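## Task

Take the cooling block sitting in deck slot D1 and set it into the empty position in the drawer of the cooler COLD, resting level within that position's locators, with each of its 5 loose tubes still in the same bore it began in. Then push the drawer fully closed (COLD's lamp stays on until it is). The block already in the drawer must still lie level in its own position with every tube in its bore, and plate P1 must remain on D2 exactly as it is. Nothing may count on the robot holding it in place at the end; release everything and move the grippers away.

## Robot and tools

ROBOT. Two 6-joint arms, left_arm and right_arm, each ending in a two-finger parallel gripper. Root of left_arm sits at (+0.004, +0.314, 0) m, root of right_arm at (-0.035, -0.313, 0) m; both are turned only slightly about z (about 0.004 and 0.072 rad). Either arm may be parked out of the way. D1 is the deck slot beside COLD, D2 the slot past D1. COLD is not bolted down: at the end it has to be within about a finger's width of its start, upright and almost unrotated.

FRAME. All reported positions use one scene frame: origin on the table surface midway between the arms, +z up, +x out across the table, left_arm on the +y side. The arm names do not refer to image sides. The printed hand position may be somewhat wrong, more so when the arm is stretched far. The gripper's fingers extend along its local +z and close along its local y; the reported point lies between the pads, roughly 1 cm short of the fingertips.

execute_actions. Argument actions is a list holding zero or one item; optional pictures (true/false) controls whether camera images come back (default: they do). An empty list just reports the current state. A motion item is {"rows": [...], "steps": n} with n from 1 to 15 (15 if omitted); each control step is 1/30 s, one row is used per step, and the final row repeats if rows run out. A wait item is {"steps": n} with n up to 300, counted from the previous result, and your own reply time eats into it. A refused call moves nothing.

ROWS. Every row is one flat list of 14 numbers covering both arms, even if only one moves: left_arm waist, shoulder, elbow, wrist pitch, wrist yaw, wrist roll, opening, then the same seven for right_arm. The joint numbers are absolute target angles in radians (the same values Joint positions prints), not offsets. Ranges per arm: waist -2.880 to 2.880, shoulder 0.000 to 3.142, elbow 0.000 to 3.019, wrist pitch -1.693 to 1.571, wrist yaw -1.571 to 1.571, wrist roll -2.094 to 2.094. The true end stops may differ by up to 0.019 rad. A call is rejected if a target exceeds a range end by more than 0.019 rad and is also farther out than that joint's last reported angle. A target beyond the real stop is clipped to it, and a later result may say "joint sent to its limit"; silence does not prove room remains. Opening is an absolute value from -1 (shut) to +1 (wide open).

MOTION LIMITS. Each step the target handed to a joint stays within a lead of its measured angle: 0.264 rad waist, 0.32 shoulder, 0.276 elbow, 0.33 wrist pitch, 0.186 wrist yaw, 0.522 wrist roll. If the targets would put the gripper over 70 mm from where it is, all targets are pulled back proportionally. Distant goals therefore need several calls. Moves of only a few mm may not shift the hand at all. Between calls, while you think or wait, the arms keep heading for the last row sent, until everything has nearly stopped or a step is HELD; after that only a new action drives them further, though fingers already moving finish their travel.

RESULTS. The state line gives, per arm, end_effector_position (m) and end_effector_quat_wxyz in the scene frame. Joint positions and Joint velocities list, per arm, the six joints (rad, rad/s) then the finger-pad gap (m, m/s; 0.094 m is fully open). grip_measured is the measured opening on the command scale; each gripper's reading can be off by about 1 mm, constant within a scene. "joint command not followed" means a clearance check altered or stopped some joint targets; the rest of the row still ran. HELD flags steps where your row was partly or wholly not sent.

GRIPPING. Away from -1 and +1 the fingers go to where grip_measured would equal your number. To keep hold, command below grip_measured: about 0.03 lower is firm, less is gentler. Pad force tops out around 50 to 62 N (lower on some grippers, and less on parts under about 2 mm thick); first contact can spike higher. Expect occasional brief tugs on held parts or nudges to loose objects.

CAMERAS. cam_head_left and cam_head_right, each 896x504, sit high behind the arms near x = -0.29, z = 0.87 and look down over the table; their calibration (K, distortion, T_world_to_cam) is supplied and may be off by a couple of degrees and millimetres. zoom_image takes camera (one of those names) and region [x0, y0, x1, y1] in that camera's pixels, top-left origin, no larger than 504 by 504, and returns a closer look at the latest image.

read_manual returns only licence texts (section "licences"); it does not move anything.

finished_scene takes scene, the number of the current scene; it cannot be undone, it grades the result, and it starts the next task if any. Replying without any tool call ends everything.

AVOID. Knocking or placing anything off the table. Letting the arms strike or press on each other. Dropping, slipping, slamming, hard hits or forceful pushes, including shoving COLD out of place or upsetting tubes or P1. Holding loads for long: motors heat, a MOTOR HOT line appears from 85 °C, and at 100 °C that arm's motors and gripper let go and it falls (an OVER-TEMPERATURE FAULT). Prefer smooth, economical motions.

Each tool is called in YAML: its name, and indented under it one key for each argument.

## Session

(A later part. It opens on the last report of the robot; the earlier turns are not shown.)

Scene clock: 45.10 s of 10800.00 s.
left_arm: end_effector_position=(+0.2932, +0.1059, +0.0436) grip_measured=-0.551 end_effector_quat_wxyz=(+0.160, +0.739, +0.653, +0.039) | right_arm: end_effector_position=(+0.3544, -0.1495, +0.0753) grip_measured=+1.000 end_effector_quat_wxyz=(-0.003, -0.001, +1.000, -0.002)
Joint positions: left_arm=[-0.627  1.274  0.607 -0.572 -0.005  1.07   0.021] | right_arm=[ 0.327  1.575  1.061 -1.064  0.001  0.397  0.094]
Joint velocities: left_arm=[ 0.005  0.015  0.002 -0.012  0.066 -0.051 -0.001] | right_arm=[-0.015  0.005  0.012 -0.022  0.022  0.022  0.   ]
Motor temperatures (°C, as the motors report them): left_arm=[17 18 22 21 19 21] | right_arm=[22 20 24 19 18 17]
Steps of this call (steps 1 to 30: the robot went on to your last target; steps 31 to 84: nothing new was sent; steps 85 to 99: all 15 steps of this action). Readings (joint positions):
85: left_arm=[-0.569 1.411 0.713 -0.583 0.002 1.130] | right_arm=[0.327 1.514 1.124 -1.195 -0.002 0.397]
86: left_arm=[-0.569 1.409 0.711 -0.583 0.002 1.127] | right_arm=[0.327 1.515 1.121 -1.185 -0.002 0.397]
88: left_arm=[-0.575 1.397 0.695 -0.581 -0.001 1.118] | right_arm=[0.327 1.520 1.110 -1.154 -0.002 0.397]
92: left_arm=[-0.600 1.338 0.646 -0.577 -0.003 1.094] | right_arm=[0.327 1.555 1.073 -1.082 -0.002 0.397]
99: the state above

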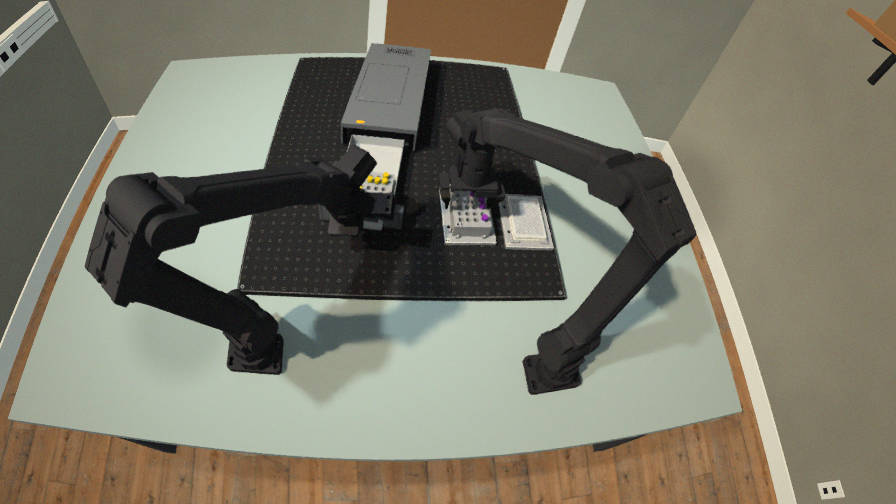

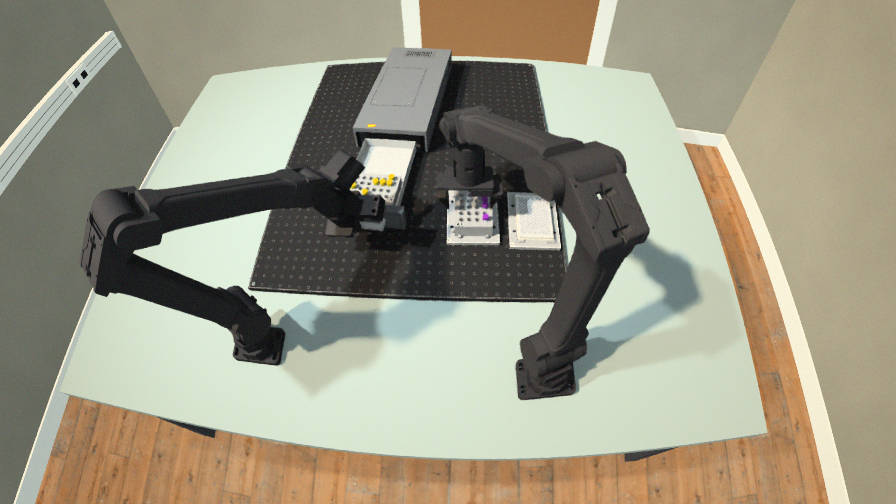

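execute_actions:
  actions:
    - {"rows":[[-0.627,1.22,0.69,-0.66,0,1.07,-0.3,0.295,1.585,1.06,-1.05,0,0.38,1]]}
  pictures: false

execute_actions:
  actions:
    - {"rows":[[-0.6,0.8,0.5,-0.85,0,1.07,-0.3,0.295,1.605,1.04,-1.0,0,0.38,1]]}
  pictures: false

execute_actions:
  actions:
    - {"rows":[[0,0.8,0.5,-0.85,0,1.07,-1,0.295,1.605,1.04,-1.0,0,0.38,1]]}

zoom_image:
  camera: "cam_head_right"
  region: [420, 160, 530, 260]

zoom_image:
  camera: "cam_head_left"
  region: [310, 115, 430, 235]

Scene clock: 48.67 s of 10800.00 s.
left_arm: end_effector_position=(+0.2933, +0.1052, +0.0647) grip_measured=-0.303 end_effector_quat_wxyz=(+0.162, +0.737, +0.655, +0.037) | right_arm: end_effector_position=(+0.3544, -0.1495, +0.0753) grip_measured=+1.000 end_effector_quat_wxyz=(-0.003, -0.002, +1.000, -0.001)
Joint positions: left_arm=[-0.627  1.23   0.638 -0.646 -0.002  1.064  0.033] | right_arm=[ 0.326  1.575  1.061 -1.064 -0.     0.395  0.094]
Joint velocities: left_arm=[ 0.005  0.005 -0.017  0.002 -0.037 -0.022 -0.001] | right_arm=[ 0.005 -0.005  0.002  0.002 -0.066 -0.007  0.   ]
Motor temperatures (°C, as the motors report them): left_arm=[17 18 22 21 19 21] | right_arm=[22 20 24 19 18 17]
Steps of this call (steps 1 to 15: the robot went on to your last target; steps 16 to 90: nothing new was sent; then 0.07 s passed at rest; steps 91 to 105: all 15 steps of this action). Readings (joint positions):
91: left_arm=[-0.627 1.272 0.612 -0.588 -0.004 1.064] | right_arm=[0.326 1.575 1.061 -1.064 0.001 0.396]
92: left_arm=[-0.627 1.267 0.617 -0.612 -0.003 1.064] | right_arm=[0.326 1.575 1.061 -1.064 0.000 0.395]
94: left_arm=[-0.627 1.252 0.624 -0.636 -0.002 1.064] | right_arm=[0.326 1.575 1.061 -1.064 -0.000 0.395]
98: left_arm=[-0.627 1.231 0.636 -0.644 -0.002 1.064] | right_arm=[0.326 1.575 1.061 -1.064 -0.000 0.395]
105: the state above

Scene clock: 49.17 s of 10800.00 s.
left_arm: end_effector_position=(+0.2295, +0.1581, +0.1153) grip_measured=-0.303 end_effector_quat_wxyz=(+0.212, +0.723, +0.656, +0.050) | right_arm: end_effector_position=(+0.3576, -0.1496, +0.0751) grip_measured=+1.000 end_effector_quat_wxyz=(+0.004, -0.001, +1.000, +0.001)
Joint positions: left_arm=[-0.606  0.79   0.499 -0.84  -0.001  1.064  0.033] | right_arm=[ 0.324  1.573  1.058 -1.047  0.002  0.395  0.094]
Joint velocities: left_arm=[ 0.005  0.151 -0.002 -0.007  0.037  0.037 -0.002] | right_arm=[-0.005 -0.015  0.002 -0.012 -0.037 -0.066  0.   ]
Motor temperatures (°C, as the motors report them): left_arm=[17 18 22 21 19 21] | right_arm=[22 20 24 19 18 17]
Steps of this call (steps 1 to 15: all 15 steps of this action). Readings (joint positions):
1: left_arm=[-0.626 1.213 0.629 -0.669 -0.002 1.064] | right_arm=[0.326 1.575 1.060 -1.059 0.001 0.395]
2: left_arm=[-0.623 1.169 0.605 -0.709 -0.002 1.064] | right_arm=[0.326 1.574 1.059 -1.054 0.002 0.395]
4: left_arm=[-0.614 1.015 0.538 -0.787 -0.002 1.064] | right_arm=[0.325 1.573 1.058 -1.049 0.002 0.395]
8: left_arm=[-0.606 0.754 0.499 -0.840 -0.001 1.064] | right_arm=[0.324 1.573 1.058 -1.047 0.002 0.395]
15: the state above

Scene clock: 49.67 s of 10800.00 s.
left_arm: end_effector_position=(+0.2780, +0.3162, +0.1141) grip_measured=-0.987 end_effector_quat_wxyz=(+0.185, +0.492, +0.844, +0.111) | right_arm: end_effector_position=(+0.3576, -0.1496, +0.0751) grip_measured=+1.000 end_effector_quat_wxyz=(+0.004, -0.001, +1.000, +0.001)
Joint positions: left_arm=[ 0.006  0.795  0.499 -0.84  -0.002  1.065  0.001] | right_arm=[ 0.324  1.573  1.058 -1.047  0.002  0.395  0.094]
Joint velocities: left_arm=[-0.063 -0.015  0.012 -0.012  0.007 -0.066  0.   ] | right_arm=[-0.015  0.005 -0.002 -0.007  0.081  0.051  0.   ]
Motor temperatures (°C, as the motors report them): left_arm=[17 18 22 21 19 21] | right_arm=[22 20 24 19 18 17]
Steps of this call (steps 1 to 15: all 15 steps of this action). Readings (joint positions):
1: left_arm=[-0.579 0.794 0.499 -0.840 0.010 1.065] | right_arm=[0.324 1.573 1.058 -1.047 0.002 0.395]
2: left_arm=[-0.512 0.795 0.499 -0.840 0.010 1.065] | right_arm=[0.324 1.573 1.058 -1.047 0.002 0.395]
4: left_arm=[-0.328 0.795 0.499 -0.840 0.005 1.065] | right_arm=[0.324 1.573 1.058 -1.047 0.002 0.395]
8: left_arm=[0.004 0.795 0.499 -0.840 -0.006 1.065] | right_arm=[0.324 1.573 1.058 -1.047 0.002 0.395]
15: the state above

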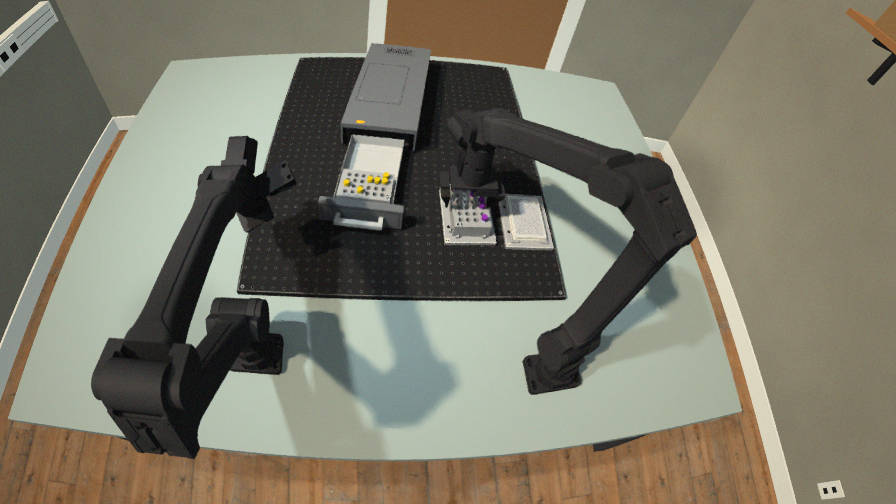

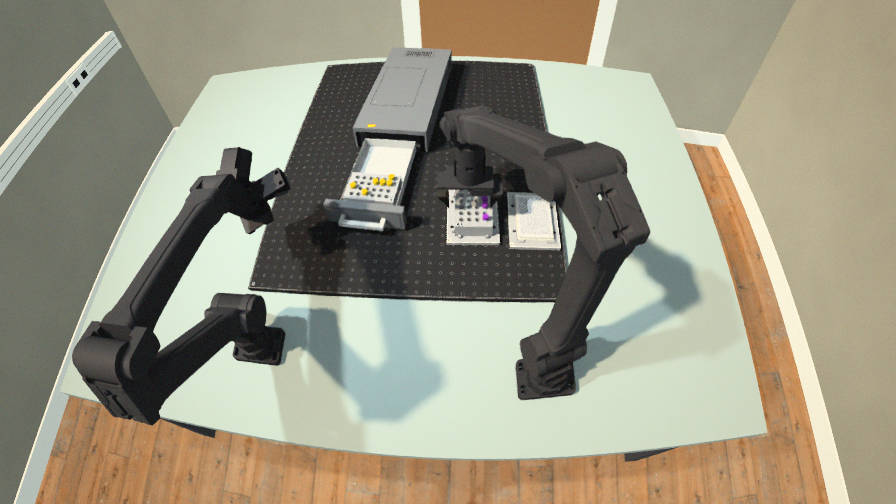

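Region (420, 160, 530, 260) of cam_head_right's 896x504 image, scaled by 4.582, with more detail than that image has; it fills the top 458 rows of this view, and the rest is white.

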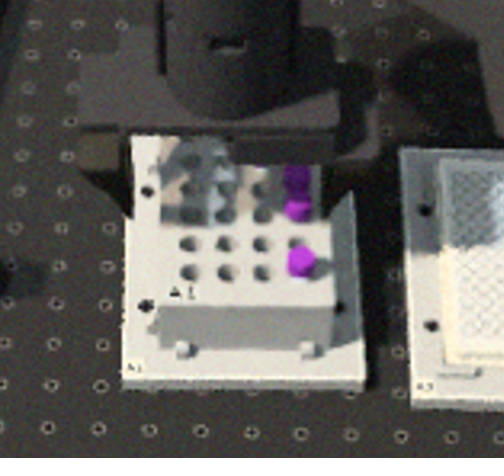

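Region (310, 115, 430, 235) of cam_head_left's 896x504 image, scaled by 4.200, with more detail than that image has.

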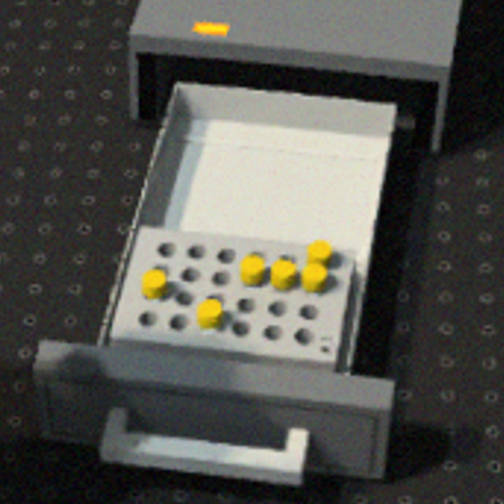

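execute_actions:
  actions:
    - {"rows":[[0,0.8,0.5,-0.85,0,1.07,-1,0.283,1.575,1.11,-1.05,0,0.36,1]]}

zoom_image:
  camera: "cam_head_right"
  region: [420, 160, 530, 260]

Scene clock: 51.83 s of 10800.00 s.
left_arm: end_effector_position=(+0.2780, +0.3159, +0.1141) grip_measured=-0.987 end_effector_quat_wxyz=(+0.185, +0.492, +0.843, +0.111) | right_arm: end_effector_position=(+0.3639, -0.1601, +0.0773) grip_measured=+1.000 end_effector_quat_wxyz=(+0.006, +0.001, +1.000, +0.002)
Joint positions: left_arm=[ 0.005  0.795  0.499 -0.84  -0.002  1.065  0.001] | right_arm=[ 0.295  1.572  1.063 -1.049  0.002  0.369  0.094]
Joint velocities: left_arm=[-0.005 -0.015 -0.017  0.007 -0.051 -0.051 -0.   ] | right_arm=[-0.015  0.015 -0.007  0.002  0.066  0.022  0.   ]
Motor temperatures (°C, as the motors report them): left_arm=[17 18 23 21 19 21] | right_arm=[22 20 23 19 18 17]
Steps of this call (steps 1 to 15: the robot went on to your last target; steps 16 to 50: nothing new was sent; steps 51 to 65: all 15 steps of this action). Readings (joint positions):
51: left_arm=[0.005 0.795 0.499 -0.840 -0.002 1.065] | right_arm=[0.323 1.572 1.060 -1.049 0.002 0.392]
52: left_arm=[0.005 0.795 0.499 -0.840 -0.002 1.065] | right_arm=[0.320 1.572 1.061 -1.049 0.002 0.387]
54: left_arm=[0.005 0.795 0.499 -0.840 -0.002 1.065] | right_arm=[0.311 1.572 1.063 -1.049 0.002 0.380]
58: left_arm=[0.005 0.795 0.499 -0.840 -0.002 1.065] | right_arm=[0.296 1.572 1.063 -1.049 0.002 0.373]
65: the state above

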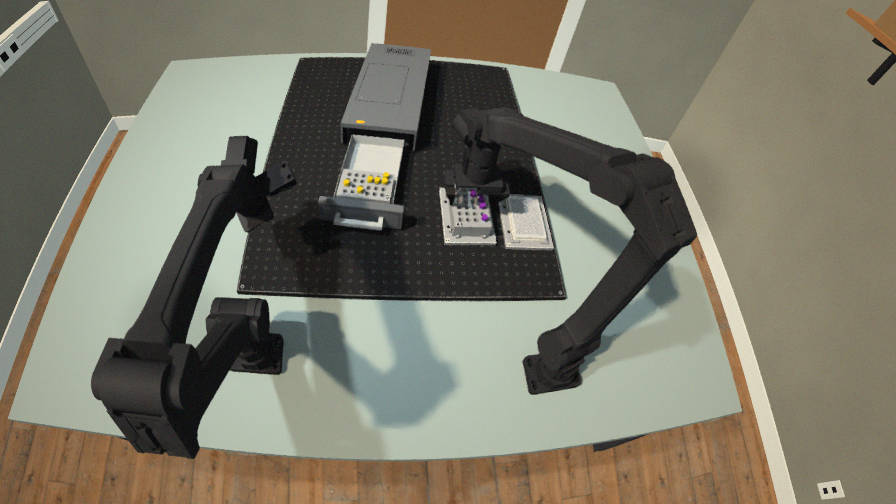

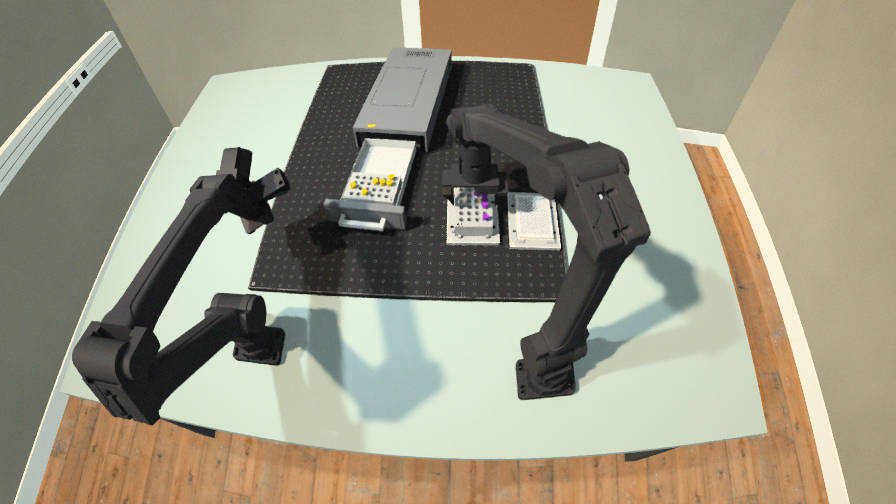

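Region (420, 160, 530, 260) of cam_head_right's 896x504 image, scaled by 4.582, with more detail than that image has; it fills the top 458 rows of this view, and the rest is white.

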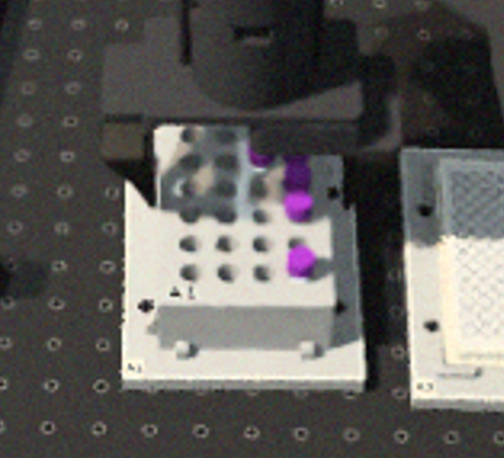

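execute_actions:
  actions:
    - {"rows":[[0,0.8,0.5,-0.85,0,1.07,-1,0.305,1.625,1.035,-0.99,0,0.37,1]]}
  pictures: false

execute_actions:
  actions:
    - {"rows":[[0,0.8,0.5,-0.85,0,1.07,-1,0.305,1.625,1.035,-0.99,0,0.37,0.68]]}

zoom_image:
  camera: "cam_head_right"
  region: [420, 160, 530, 260]

Scene clock: 54.07 s of 10800.00 s.
left_arm: end_effector_position=(+0.2780, +0.3159, +0.1141) grip_measured=-0.987 end_effector_quat_wxyz=(+0.185, +0.492, +0.843, +0.111) | right_arm: end_effector_position=(+0.3576, -0.1617, +0.0461) grip_measured=+1.000 end_effector_quat_wxyz=(-0.011, +0.000, +1.000, -0.003)
Joint positions: left_arm=[ 0.005  0.795  0.499 -0.84  -0.002  1.065  0.001] | right_arm=[ 0.295  1.623  1.03  -1.001 -0.003  0.368  0.094]
Joint velocities: left_arm=[-0.005 -0.015  0.002 -0.017 -0.007  0.022  0.001] | right_arm=[-0.005 -0.005 -0.002  0.007  0.022  0.022  0.   ]
Motor temperatures (°C, as the motors report them): left_arm=[17 18 23 21 19 21] | right_arm=[22 20 24 19 18 17]
Steps of this call (steps 1 to 15: the robot went on to your last target; steps 16 to 52: nothing new was sent; steps 53 to 67: all 15 steps of this action). Readings (joint positions):
53: left_arm=[0.005 0.795 0.499 -0.840 -0.002 1.065] | right_arm=[0.295 1.574 1.059 -1.039 0.002 0.368]
54: left_arm=[0.005 0.795 0.499 -0.840 -0.002 1.065] | right_arm=[0.295 1.578 1.054 -1.023 0.002 0.368]
56: left_arm=[0.005 0.795 0.499 -0.840 -0.002 1.065] | right_arm=[0.295 1.594 1.044 -1.007 0.002 0.368]
60: left_arm=[0.005 0.795 0.499 -0.840 -0.002 1.065] | right_arm=[0.295 1.621 1.031 -1.001 -0.002 0.368]
67: the state above

Scene clock: 54.57 s of 10800.00 s.
left_arm: end_effector_position=(+0.2780, +0.3159, +0.1141) grip_measured=-0.987 end_effector_quat_wxyz=(+0.185, +0.492, +0.843, +0.111) | right_arm: end_effector_position=(+0.3578, -0.1576, +0.0456) grip_measured=+0.815 end_effector_quat_wxyz=(-0.010, -0.002, +1.000, +0.002)
Joint positions: left_arm=[ 0.005  0.795  0.499 -0.84  -0.002  1.065  0.001] | right_arm=[ 0.301  1.624  1.03  -0.994 -0.011  0.368  0.085]
Joint velocities: left_arm=[ 0.005  0.015  0.002 -0.007 -0.066 -0.007 -0.001] | right_arm=[-0.005  0.005  0.002  0.002  0.066  0.007  0.   ]
Motor temperatures (°C, as the motors report them): left_arm=[17 18 23 21 19 21] | right_arm=[22 20 24 19 18 17]
Steps of this call (steps 1 to 15: all 15 steps of this action). Readings (joint positions):
1: left_arm=[0.005 0.795 0.499 -0.840 -0.002 1.065] | right_arm=[0.295 1.623 1.030 -0.998 -0.016 0.368]
2: left_arm=[0.005 0.795 0.499 -0.840 -0.002 1.065] | right_arm=[0.300 1.624 1.030 -0.994 -0.013 0.368]
4: left_arm=[0.005 0.795 0.499 -0.840 -0.002 1.065] | right_arm=[0.301 1.624 1.030 -0.994 -0.011 0.368]
8: left_arm=[0.005 0.795 0.499 -0.840 -0.002 1.065] | right_arm=[0.301 1.624 1.030 -0.994 -0.011 0.368]
15: the state above

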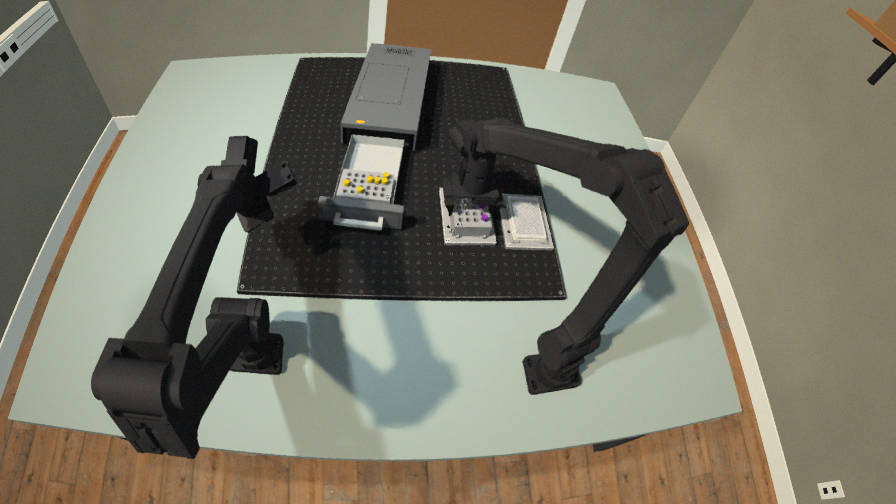

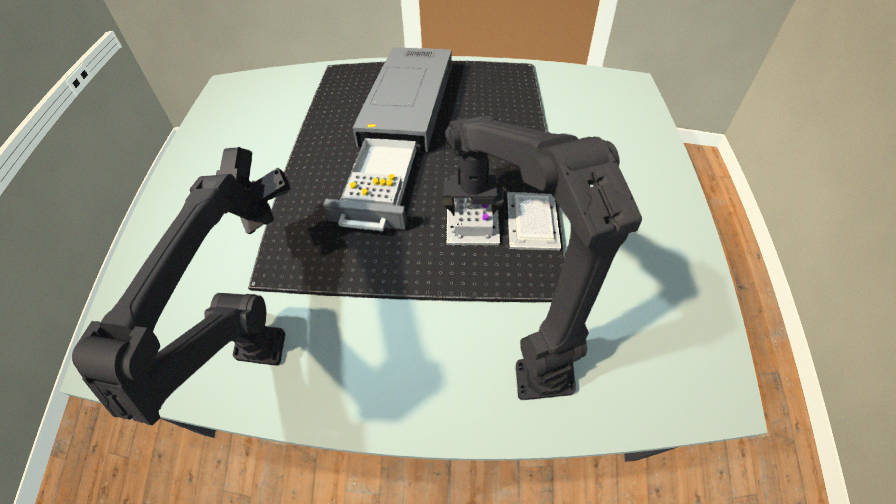

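Region (420, 160, 530, 260) of cam_head_right's 896x504 image, scaled by 4.582, with more detail than that image has; it fills the top 458 rows of this view, and the rest is white.

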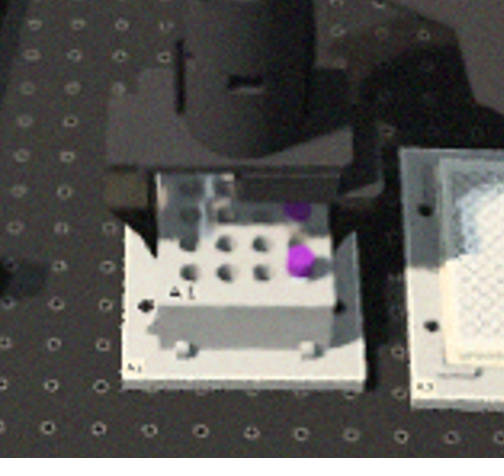

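execute_actions:
  actions:
    - {"rows":[[0,0.8,0.5,-0.85,0,1.07,-1,0.305,1.625,1.05,-0.99,0,0.37,1],[0,0.8,0.5,-0.85,0,1.07,-1,0.305,1.625,1.05,-0.99,0,0.37,1],[0,0.8,0.5,-0.85,0,1.07,-1,0.305,1.568,1.05,-1.005,0,0.37,1]]}
  pictures: false

Scene clock: 56.53 s of 10800.00 s.
left_arm: end_effector_position=(+0.2780, +0.3159, +0.1141) grip_measured=-0.987 end_effector_quat_wxyz=(+0.185, +0.492, +0.843, +0.111) | right_arm: end_effector_position=(+0.3611, -0.1578, +0.0645) grip_measured=+1.000 end_effector_quat_wxyz=(+0.013, -0.002, +1.000, +0.006)
Joint positions: left_arm=[ 0.005  0.795  0.499 -0.84  -0.002  1.065  0.001] | right_arm=[ 0.301  1.577  1.03  -0.996 -0.003  0.368  0.094]
Joint velocities: left_arm=[-0.005  0.005 -0.007 -0.012  0.081  0.007 -0.002] | right_arm=[ 0.015 -0.005 -0.017  0.002 -0.007  0.007  0.   ]
Motor temperatures (°C, as the motors report them): left_arm=[17 18 23 21 19 21] | right_arm=[22 20 24 19 18 17]
Steps of this call (steps 1 to 15: the robot went on to your last target; steps 16 to 44: nothing new was sent; steps 45 to 59: all 15 steps of this action). Readings (joint positions):
45: left_arm=[0.005 0.795 0.499 -0.840 -0.002 1.065] | right_arm=[0.301 1.624 1.030 -0.994 -0.008 0.368]
46: left_arm=[0.005 0.795 0.499 -0.840 -0.002 1.065] | right_arm=[0.301 1.624 1.030 -0.994 -0.004 0.368]
48: left_arm=[0.005 0.795 0.499 -0.840 -0.002 1.065] | right_arm=[0.301 1.617 1.030 -0.995 -0.003 0.368]
52: left_arm=[0.005 0.795 0.499 -0.840 -0.002 1.065] | right_arm=[0.301 1.589 1.030 -0.996 -0.003 0.368]
59: the state above

execute_actions:
  actions:
    - {"rows":[[0,0.8,0.5,-0.85,0,1.07,-1,0.305,1.611,1.05,-1.005,0,0.37,1]]}
  pictures: false

execute_actions:
  actions:
    - {"rows":[[0,0.8,0.5,-0.85,0,1.07,-1,0.305,1.6,1.05,-1.005,0,0.37,0.76]],"steps":8}
  pictures: false

Scene clock: 58.50 s of 10800.00 s.
left_arm: end_effector_position=(+0.2780, +0.3159, +0.1141) grip_measured=-0.987 end_effector_quat_wxyz=(+0.185, +0.492, +0.843, +0.111) | right_arm: end_effector_position=(+0.3594, -0.1585, +0.0539) grip_measured=+1.000 end_effector_quat_wxyz=(+0.001, -0.002, +1.000, +0.001)
Joint positions: left_arm=[ 0.005  0.795  0.499 -0.84  -0.002  1.065  0.001] | right_arm=[ 0.301  1.603  1.03  -0.996 -0.002  0.368  0.094]
Joint velocities: left_arm=[-0.015 -0.015 -0.017 -0.002  0.037 -0.007 -0.   ] | right_arm=[-0.005  0.005 -0.002 -0.007  0.022  0.007  0.   ]
Motor temperatures (°C, as the motors report them): left_arm=[17 18 23 21 19 21] | right_arm=[22 20 24 19 18 17]
Steps of this call (steps 1 to 15: the robot went on to your last target; steps 16 to 44: nothing new was sent; steps 45 to 59: all 15 steps of this action). Readings (joint positions):
45: left_arm=[0.005 0.795 0.499 -0.840 -0.002 1.065] | right_arm=[0.301 1.579 1.030 -0.996 -0.002 0.368]
46: left_arm=[0.005 0.795 0.499 -0.840 -0.002 1.065] | right_arm=[0.301 1.581 1.030 -0.996 -0.002 0.368]
48: left_arm=[0.005 0.795 0.499 -0.840 -0.002 1.065] | right_arm=[0.301 1.590 1.030 -0.996 -0.002 0.368]
52: left_arm=[0.005 0.795 0.499 -0.840 -0.002 1.065] | right_arm=[0.301 1.602 1.030 -0.996 -0.002 0.368]
59: the state above

Scene clock: 58.77 s of 10800.00 s.
left_arm: end_effector_position=(+0.2780, +0.3159, +0.1141) grip_measured=-0.987 end_effector_quat_wxyz=(+0.185, +0.492, +0.843, +0.111) | right_arm: end_effector_position=(+0.3593, -0.1580, +0.0539) grip_measured=+0.811 end_effector_quat_wxyz=(+0.000, -0.002, +1.000, +0.003)
Joint positions: left_arm=[ 0.005  0.795  0.499 -0.84  -0.002  1.065  0.001] | right_arm=[ 0.301  1.603  1.03  -0.995 -0.006  0.37   0.085]
Joint velocities: left_arm=[-0.024 -0.005 -0.007  0.002 -0.007 -0.095 -0.001] | right_arm=[-0.015  0.005 -0.002 -0.002 -0.081  0.022  0.001]
Motor temperatures (°C, as the motors report them): left_arm=[17 18 23 21 19 21] | right_arm=[22 20 24 19 18 17]
Steps of this call (steps 1 to 8: all 8 steps of this action). Readings (joint positions):
1: left_arm=[0.005 0.795 0.499 -0.840 -0.002 1.065] | right_arm=[0.301 1.603 1.030 -0.996 -0.002 0.368]
2: left_arm=[0.005 0.795 0.499 -0.840 -0.002 1.065] | right_arm=[0.301 1.603 1.030 -0.995 -0.005 0.370]
4: left_arm=[0.005 0.795 0.499 -0.840 -0.002 1.065] | right_arm=[0.301 1.603 1.030 -0.995 -0.006 0.370]
8: the state above

execute_actions:
  actions:
    - {"rows":[[0,0.8,0.5,-0.85,0,1.07,-1,0.305,1.58,1.09,-1.02,0,0.37,0.76],[0,0.8,0.5,-0.85,0,1.07,-1,0.305,1.57,1.105,-1.04,0,0.37,0.76],[0,0.8,0.5,-0.85,0,1.07,-1,0.305,1.56,1.12,-1.065,0,0.37,0.76],[0,0.8,0.5,-0.85,0,1.07,-1,0.305,1.55,1.135,-1.09,0,0.37,0.76],[0,0.8,0.5,-0.85,0,1.07,-1,0.305,1.54,1.15,-1.115,0,0.37,0.76],[0,0.8,0.5,-0.85,0,1.07,-1,0.305,1.53,1.165,-1.14,0,0.37,0.76],[0,0.8,0.5,-0.85,0,1.07,-1,0.305,1.52,1.18,-1.165,0,0.37,0.76],[0,0.8,0.5,-0.85,0,1.07,-1,0.305,1.51,1.195,-1.19,0,0.37,0.76],[0,0.8,0.5,-0.85,0,1.07,-1,0.305,1.5,1.21,-1.215,0,0.37,0.76],[0,0.8,0.5,-0.85,0,1.07,-1,0.305,1.49,1.225,-1.24,0,0.37,0.76],[0,0.8,0.5,-0.85,0,1.07,-1,0.305,1.48,1.24,-1.265,0,0.37,0.76]]}
  pictures: false

execute_actions:
  actions:
    - {"rows":[[0,0.8,0.5,-0.85,0,1.07,-1,0.32,1.505,1.275,-1.27,0,0.3,0.76],[0,0.8,0.5,-0.85,0,1.07,-1,0.33,1.53,1.31,-1.275,0,0.2,0.76],[0,0.8,0.5,-0.85,0,1.07,-1,0.34,1.555,1.345,-1.28,0,0.1,0.76],[0,0.8,0.5,-0.85,0,1.07,-1,0.35,1.58,1.38,-1.285,0,0,0.76],[0,0.8,0.5,-0.85,0,1.07,-1,0.36,1.605,1.41,-1.29,0,-0.1,0.76],[0,0.8,0.5,-0.85,0,1.07,-1,0.37,1.63,1.44,-1.3,0,-0.2,0.76],[0,0.8,0.5,-0.85,0,1.07,-1,0.38,1.655,1.47,-1.305,0,-0.3,0.76],[0,0.8,0.5,-0.85,0,1.07,-1,0.39,1.68,1.5,-1.31,0,-0.4,0.76],[0,0.8,0.5,-0.85,0,1.07,-1,0.4,1.705,1.53,-1.32,0,-0.5,0.76],[0,0.8,0.5,-0.85,0,1.07,-1,0.41,1.73,1.56,-1.325,0,-0.6,0.76],[0,0.8,0.5,-0.85,0,1.07,-1,0.42,1.755,1.59,-1.33,0,-0.7,0.76],[0,0.8,0.5,-0.85,0,1.07,-1,0.43,1.78,1.62,-1.34,0,-0.835,0.76]]}
  pictures: false

Scene clock: 68.37 s of 10800.00 s.
left_arm: end_effector_position=(+0.2780, +0.3159, +0.1141) grip_measured=-0.987 end_effector_quat_wxyz=(+0.185, +0.492, +0.843, +0.111) | right_arm: end_effector_position=(+0.3432, -0.1648, +0.1027) grip_measured=+0.811 end_effector_quat_wxyz=(-0.049, -0.002, +0.999, -0.017)
Joint positions: left_arm=[ 0.005  0.795  0.499 -0.84  -0.002  1.065  0.001] | right_arm=[ 0.301  1.56   1.121 -1.234 -0.003  0.369  0.085]
Joint velocities: left_arm=[-0.005  0.005 -0.017 -0.012 -0.125  0.007 -0.001] | right_arm=[ 0.005 -0.161  0.12  -0.232  0.007  0.051 -0.001]
Motor temperatures (°C, as the motors report them): left_arm=[17 18 23 21 19 21] | right_arm=[22 20 24 19 18 17]
Steps of this call (steps 1 to 15: the robot went on to your last target; steps 16 to 90: nothing new was sent; then 6.10 s passed at rest; steps 91 to 105: all 15 steps of this action). Readings (joint positions):
91: left_arm=[0.005 0.795 0.499 -0.840 -0.002 1.065] | right_arm=[0.301 1.603 1.031 -0.996 -0.006 0.370]
92: left_arm=[0.005 0.795 0.499 -0.840 -0.002 1.065] | right_arm=[0.301 1.603 1.033 -0.999 -0.006 0.370]
94: left_arm=[0.005 0.795 0.499 -0.840 -0.002 1.065] | right_arm=[0.301 1.603 1.042 -1.015 -0.006 0.370]
98: left_arm=[0.005 0.795 0.499 -0.840 -0.002 1.065] | right_arm=[0.301 1.599 1.085 -1.109 -0.004 0.369]
105: the state above

Scene clock: 68.87 s of 10800.00 s.
left_arm: end_effector_position=(+0.2780, +0.3159, +0.1141) grip_measured=-0.987 end_effector_quat_wxyz=(+0.185, +0.492, +0.843, +0.111) | right_arm: end_effector_position=(+0.4445, -0.0725, +0.1249) grip_measured=+0.811 end_effector_quat_wxyz=(-0.016, -0.472, +0.882, -0.000)
Joint positions: left_arm=[ 0.005  0.795  0.499 -0.84  -0.002  1.065  0.001] | right_arm=[ 0.394  1.814  1.519 -1.309  0.001 -0.517  0.085]
Joint velocities: left_arm=[-0.015 -0.015  0.012  0.007 -0.022 -0.007 -0.001] | right_arm=[ 0.357  0.503  0.593 -0.002  0.037 -2.044 -0.   ]
Motor temperatures (°C, as the motors report them): left_arm=[17 18 23 21 19 21] | right_arm=[22 20 24 19 18 17]
Steps of this call (steps 1 to 15: all 15 steps of this action). Readings (joint positions):
1: left_arm=[0.005 0.795 0.499 -0.840 -0.002 1.065] | right_arm=[0.301 1.558 1.127 -1.242 -0.003 0.362]
2: left_arm=[0.005 0.795 0.499 -0.840 -0.002 1.065] | right_arm=[0.301 1.558 1.138 -1.251 -0.003 0.341]
4: left_arm=[0.005 0.795 0.499 -0.840 -0.002 1.065] | right_arm=[0.303 1.568 1.171 -1.265 -0.002 0.269]
8: left_arm=[0.005 0.795 0.499 -0.840 -0.002 1.065] | right_arm=[0.322 1.634 1.284 -1.286 0.000 0.038]
15: the state above

execute_actions:
  actions:
    - {"rows":[[0,0.8,0.5,-0.85,0,1.07,-1,0.44,1.78,1.67,-1.35,0,-0.835,0.76],[0,0.8,0.5,-0.85,0,1.07,-1,0.45,1.78,1.71,-1.365,0,-0.835,0.76],[0,0.8,0.5,-0.85,0,1.07,-1,0.46,1.79,1.75,-1.38,0,-0.835,0.76],[0,0.8,0.5,-0.85,0,1.07,-1,0.47,1.81,1.79,-1.395,0,-0.835,0.76],[0,0.8,0.5,-0.85,0,1.07,-1,0.48,1.83,1.83,-1.41,0,-0.835,0.76],[0,0.8,0.5,-0.85,0,1.07,-1,0.495,1.855,1.87,-1.42,0,-0.835,0.76],[0,0.8,0.5,-0.85,0,1.07,-1,0.51,1.88,1.91,-1.43,0,-0.835,0.76],[0,0.8,0.5,-0.85,0,1.07,-1,0.525,1.905,1.95,-1.44,0,-0.835,0.76],[0,0.8,0.5,-0.85,0,1.07,-1,0.535,1.93,1.99,-1.455,0,-0.835,0.76],[0,0.8,0.5,-0.85,0,1.07,-1,0.545,1.955,2.03,-1.47,0,-0.835,0.76],[0,0.8,0.5,-0.85,0,1.07,-1,0.555,1.98,2.07,-1.48,0,-0.835,0.76],[0,0.8,0.5,-0.85,0,1.07,-1,0.56,2.005,2.11,-1.49,0,-0.835,0.76],[0,0.8,0.5,-0.85,0,1.07,-1,0.565,2.03,2.14,-1.5,0,-0.835,0.76],[0,0.8,0.5,-0.85,0,1.07,-1,0.565,2.045,2.16,-1.51,0,-0.835,0.76]]}
  pictures: false

execute_actions:
  actions:
    - {"steps":20}

zoom_image:
  camera: "cam_head_left"
  region: [300, 70, 460, 230]

Scene clock: 72.90 s of 10800.00 s.
left_arm: end_effector_position=(+0.2780, +0.3159, +0.1141) grip_measured=-0.987 end_effector_quat_wxyz=(+0.185, +0.492, +0.843, +0.111) | right_arm: end_effector_position=(+0.4879, +0.0222, +0.1319) grip_measured=+0.811 end_effector_quat_wxyz=(-0.023, -0.644, +0.765, +0.001)
Joint positions: left_arm=[ 0.005  0.795  0.499 -0.84  -0.002  1.065  0.001] | right_arm=[ 0.499  2.044  1.889 -1.461  0.003 -0.827  0.085]
Joint velocities: left_arm=[-0.015 -0.015 -0.007 -0.007  0.037  0.022 -0.001] | right_arm=[ 0.288  0.679  0.911 -0.11  -0.051 -0.051 -0.   ]
Motor temperatures (°C, as the motors report them): left_arm=[17 18 23 21 19 21] | right_arm=[22 21 25 19 18 17]
Steps of this call (steps 1 to 30: the robot went on to your last target; steps 31 to 90: nothing new was sent; then 0.53 s passed at rest; steps 91 to 105: all 15 steps of this action). Readings (joint positions):
91: left_arm=[0.005 0.795 0.499 -0.840 -0.002 1.065] | right_arm=[0.439 1.837 1.543 -1.328 -0.001 -0.827]
92: left_arm=[0.005 0.795 0.499 -0.840 -0.002 1.065] | right_arm=[0.439 1.838 1.546 -1.332 -0.001 -0.827]
94: left_arm=[0.005 0.795 0.499 -0.840 -0.002 1.065] | right_arm=[0.439 1.844 1.562 -1.349 -0.001 -0.827]
98: left_arm=[0.005 0.795 0.499 -0.840 -0.002 1.065] | right_arm=[0.445 1.886 1.648 -1.392 0.001 -0.827]
105: the state above

Scene clock: 73.57 s of 10800.00 s.
left_arm: end_effector_position=(+0.2780, +0.3159, +0.1141) grip_measured=-0.987 end_effector_quat_wxyz=(+0.185, +0.492, +0.843, +0.111) | right_arm: end_effector_position=(+0.4842, +0.0680, +0.1119) grip_measured=+0.811 end_effector_quat_wxyz=(-0.031, -0.667, +0.745, +0.004)
Joint positions: left_arm=[ 0.005  0.795  0.499 -0.84  -0.002  1.065  0.001] | right_arm=[ 0.561  2.134  1.984 -1.482 -0.001 -0.827  0.085]
Joint velocities: left_arm=[-0.005  0.005 -0.012  0.002 -0.022  0.022 -0.   ] | right_arm=[-0.005 -0.005 -0.017 -0.002 -0.007  0.007 -0.001]
Motor temperatures (°C, as the motors report them): left_arm=[17 18 23 21 19 21] | right_arm=[22 21 25 19 18 17]
Steps of this call (steps 1 to 20: the robot went on to your last target). Readings (joint positions):
1: left_arm=[0.005 0.795 0.499 -0.840 -0.002 1.065] | right_arm=[0.509 2.066 1.918 -1.463 0.003 -0.827]
2: left_arm=[0.005 0.795 0.499 -0.840 -0.002 1.065] | right_arm=[0.518 2.084 1.941 -1.463 0.003 -0.827]
4: left_arm=[0.005 0.795 0.499 -0.840 -0.002 1.065] | right_arm=[0.535 2.110 1.971 -1.463 0.001 -0.827]
8: left_arm=[0.005 0.795 0.499 -0.840 -0.002 1.065] | right_arm=[0.556 2.130 1.983 -1.469 -0.002 -0.827]
20: the state above

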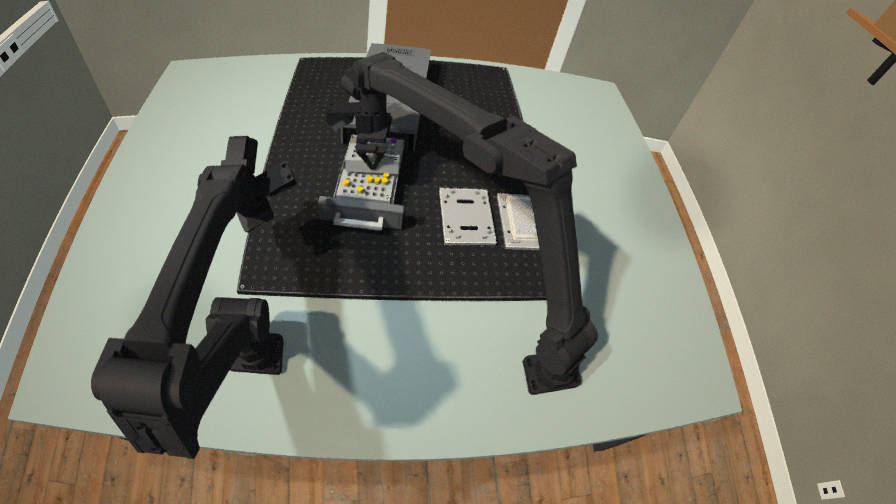

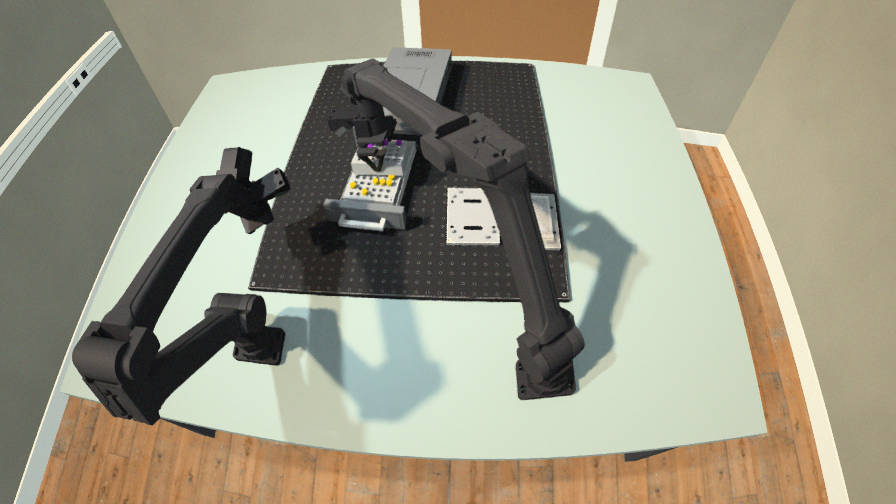

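Region (300, 70, 460, 230) of cam_head_left's 896x504 image, scaled by 3.150, with more detail than that image has.

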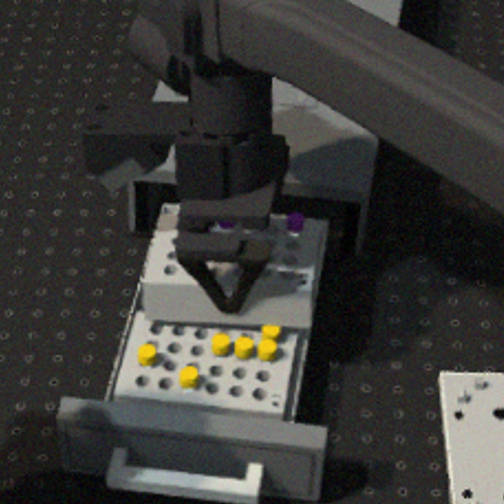

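execute_actions:
  actions:
    - {"rows":[[0,0.8,0.5,-0.85,0,1.07,-1,0.56,2.07,2.04,-1.45,0,-0.83,0.76],[0,0.8,0.5,-0.85,0,1.07,-1,0.56,2.07,2.04,-1.44,0,-0.83,0.76],[0,0.8,0.5,-0.85,0,1.07,-1,0.56,2.07,2.04,-1.43,0,-0.83,0.76],[0,0.8,0.5,-0.85,0,1.07,-1,0.56,2.07,2.04,-1.415,0,-0.83,0.76],[0,0.8,0.5,-0.85,0,1.07,-1,0.56,2.07,2.04,-1.4,0,-0.83,0.76],[0,0.8,0.5,-0.85,0,1.07,-1,0.56,2.07,2.04,-1.38,0,-0.83,0.76]]}

zoom_image:
  camera: "cam_head_left"
  region: [310, 115, 430, 235]

zoom_image:
  camera: "cam_head_right"
  region: [320, 115, 440, 235]

Scene clock: 77.30 s of 10800.00 s.
left_arm: end_effector_position=(+0.2780, +0.3159, +0.1141) grip_measured=-0.987 end_effector_quat_wxyz=(+0.185, +0.492, +0.843, +0.111) | right_arm: end_effector_position=(+0.5028, +0.0817, +0.1115) grip_measured=+0.811 end_effector_quat_wxyz=(+0.016, -0.667, +0.745, -0.001)
Joint positions: left_arm=[ 0.005  0.795  0.499 -0.84  -0.002  1.065  0.001] | right_arm=[ 0.561  2.134  1.984 -1.388 -0.001 -0.827  0.085]
Joint velocities: left_arm=[-0.015 -0.015 -0.002 -0.012 -0.051 -0.022  0.   ] | right_arm=[-0.015 -0.015 -0.007  0.012 -0.022 -0.095 -0.001]
Motor temperatures (°C, as the motors report them): left_arm=[17 18 23 21 19 21] | right_arm=[22 21 27 19 18 17]
Steps of this call (steps 1 to 15: the robot went on to your last target; steps 16 to 90: nothing new was sent; then 0.23 s passed at rest; steps 91 to 105: all 15 steps of this action). Readings (joint positions):
91: left_arm=[0.005 0.795 0.499 -0.840 -0.002 1.065] | right_arm=[0.561 2.134 1.984 -1.479 -0.001 -0.827]
92: left_arm=[0.005 0.795 0.499 -0.840 -0.002 1.065] | right_arm=[0.561 2.134 1.984 -1.472 -0.001 -0.827]
94: left_arm=[0.005 0.795 0.499 -0.840 -0.002 1.065] | right_arm=[0.561 2.134 1.984 -1.452 -0.001 -0.827]
98: left_arm=[0.005 0.795 0.499 -0.840 -0.002 1.065] | right_arm=[0.561 2.134 1.984 -1.399 -0.001 -0.827]
105: the state above

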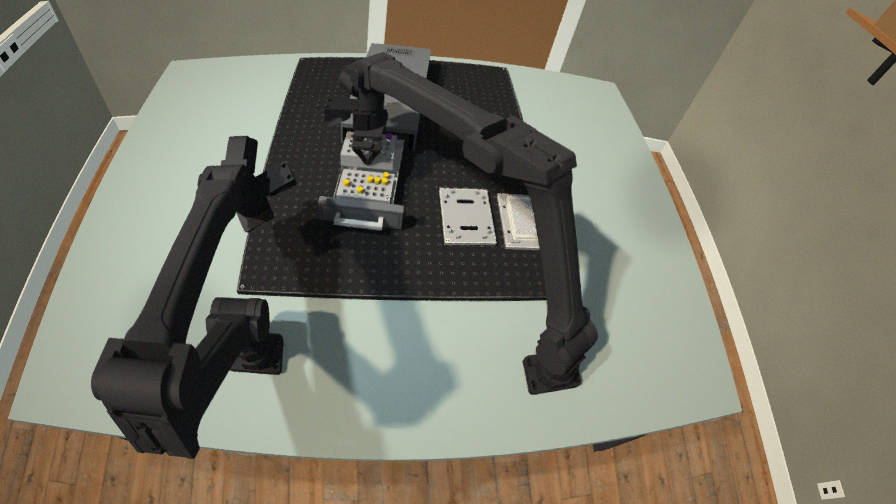

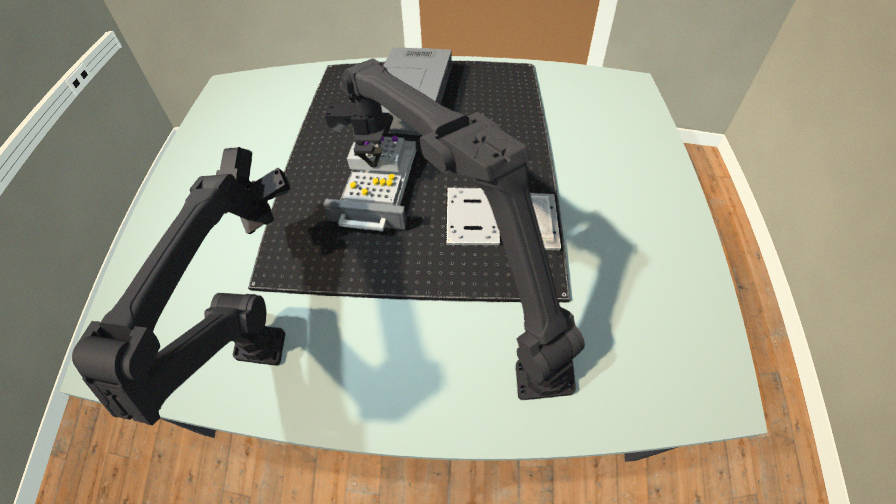

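Region (310, 115, 430, 235) of cam_head_left's 896x504 image, scaled by 4.200, with more detail than that image has.

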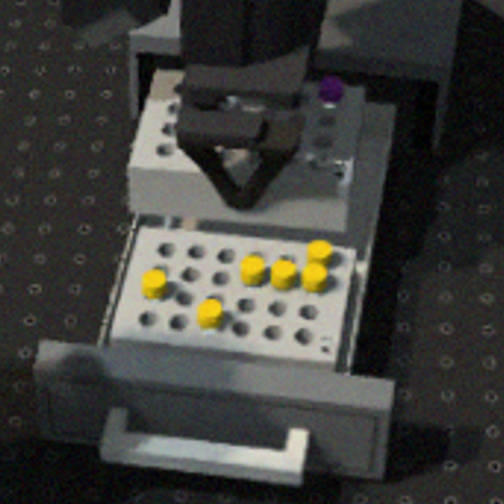

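Region (320, 115, 440, 235) of cam_head_right's 896x504 image, scaled by 4.200, with more detail than that image has.

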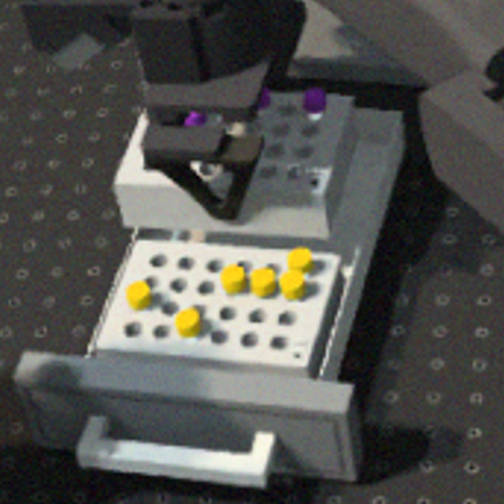

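execute_actions:
  actions:
    - {"rows":[[0,0.8,0.5,-0.85,0,1.07,-1,0.53,2.095,2.04,-1.38,0,-0.855,0.76]]}
  pictures: false

execute_actions:
  actions:
    - {"rows":[[0,0.8,0.5,-0.85,0,1.07,-1,0.535,2.115,2.04,-1.38,0,-0.855,0.76]]}

zoom_image:
  camera: "cam_head_left"
  region: [310, 115, 430, 235]

zoom_image:
  camera: "cam_head_right"
  region: [320, 115, 440, 235]

Scene clock: 80.93 s of 10800.00 s.
left_arm: end_effector_position=(+0.2780, +0.3159, +0.1141) grip_measured=-0.987 end_effector_quat_wxyz=(+0.185, +0.492, +0.843, +0.111) | right_arm: end_effector_position=(+0.5098, +0.0717, +0.1061) grip_measured=+0.811 end_effector_quat_wxyz=(+0.012, -0.667, +0.745, -0.001)
Joint positions: left_arm=[ 0.005  0.795  0.499 -0.84  -0.002  1.065  0.001] | right_arm=[ 0.543  2.142  1.984 -1.388 -0.001 -0.847  0.085]
Joint velocities: left_arm=[ 0.005 -0.005 -0.007  0.012  0.007 -0.022  0.001] | right_arm=[ 0.015  0.005  0.002 -0.017  0.051  0.051  0.001]
Motor temperatures (°C, as the motors report them): left_arm=[17 18 24 21 19 21] | right_arm=[22 22 27 19 18 17]
Steps of this call (steps 1 to 15: the robot went on to your last target; steps 16 to 90: nothing new was sent; then 0.13 s passed at rest; steps 91 to 105: all 15 steps of this action). Readings (joint positions):
91: left_arm=[0.005 0.795 0.499 -0.840 -0.002 1.065] | right_arm=[0.561 2.134 1.984 -1.388 -0.001 -0.831]
92: left_arm=[0.005 0.795 0.499 -0.840 -0.002 1.065] | right_arm=[0.560 2.135 1.984 -1.388 -0.001 -0.834]
94: left_arm=[0.005 0.795 0.499 -0.840 -0.002 1.065] | right_arm=[0.558 2.136 1.984 -1.388 -0.001 -0.839]
98: left_arm=[0.005 0.795 0.499 -0.840 -0.002 1.065] | right_arm=[0.550 2.140 1.984 -1.388 -0.001 -0.844]
105: the state above

Scene clock: 81.43 s of 10800.00 s.
left_arm: end_effector_position=(+0.2780, +0.3159, +0.1141) grip_measured=-0.987 end_effector_quat_wxyz=(+0.185, +0.492, +0.843, +0.111) | right_arm: end_effector_position=(+0.5093, +0.0713, +0.0899) grip_measured=+0.811 end_effector_quat_wxyz=(-0.000, -0.668, +0.744, +0.001)
Joint positions: left_arm=[ 0.005  0.795  0.499 -0.84  -0.002  1.065  0.001] | right_arm=[ 0.543  2.167  1.984 -1.387 -0.001 -0.847  0.085]
Joint velocities: left_arm=[-0.005 -0.024 -0.002  0.002 -0.022 -0.022  0.   ] | right_arm=[-0.015 -0.005 -0.002  0.007 -0.037  0.051 -0.   ]
Motor temperatures (°C, as the motors report them): left_arm=[17 18 24 21 19 21] | right_arm=[22 22 27 19 18 17]
Steps of this call (steps 1 to 15: all 15 steps of this action). Readings (joint positions):
1: left_arm=[0.005 0.795 0.499 -0.840 -0.002 1.065] | right_arm=[0.543 2.143 1.984 -1.388 -0.001 -0.847]
2: left_arm=[0.005 0.795 0.499 -0.840 -0.002 1.065] | right_arm=[0.543 2.144 1.984 -1.388 -0.001 -0.847]
4: left_arm=[0.005 0.795 0.499 -0.840 -0.002 1.065] | right_arm=[0.543 2.148 1.984 -1.387 -0.001 -0.847]
8: left_arm=[0.005 0.795 0.499 -0.840 -0.002 1.065] | right_arm=[0.543 2.159 1.984 -1.387 -0.001 -0.847]
15: the state above

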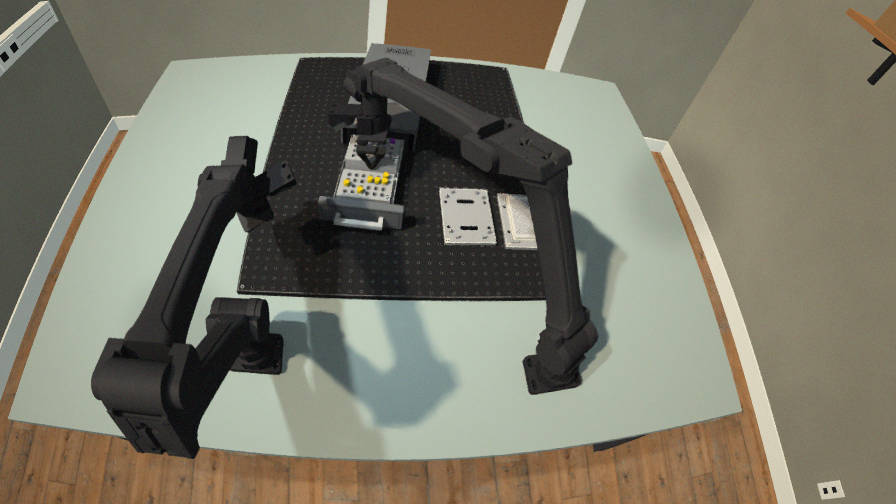

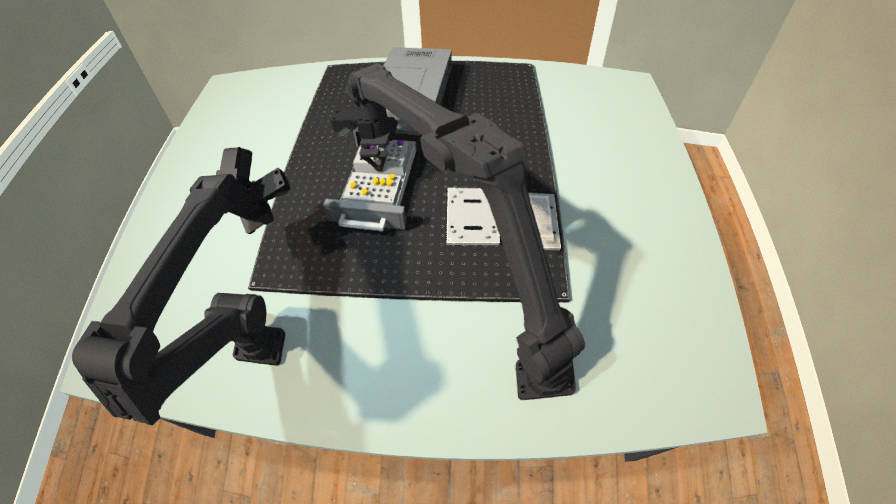

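Region (310, 115, 430, 235) of cam_head_left's 896x504 image, scaled by 4.200, with more detail than that image has.

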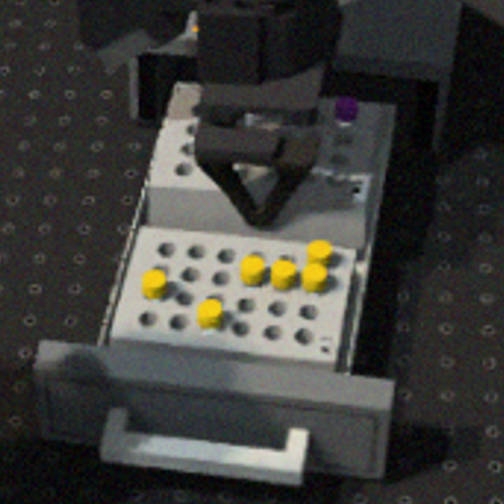

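Region (320, 115, 440, 235) of cam_head_right's 896x504 image, scaled by 4.200, with more detail than that image has.

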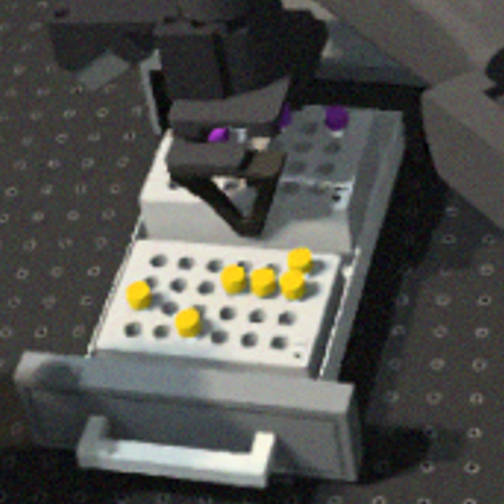

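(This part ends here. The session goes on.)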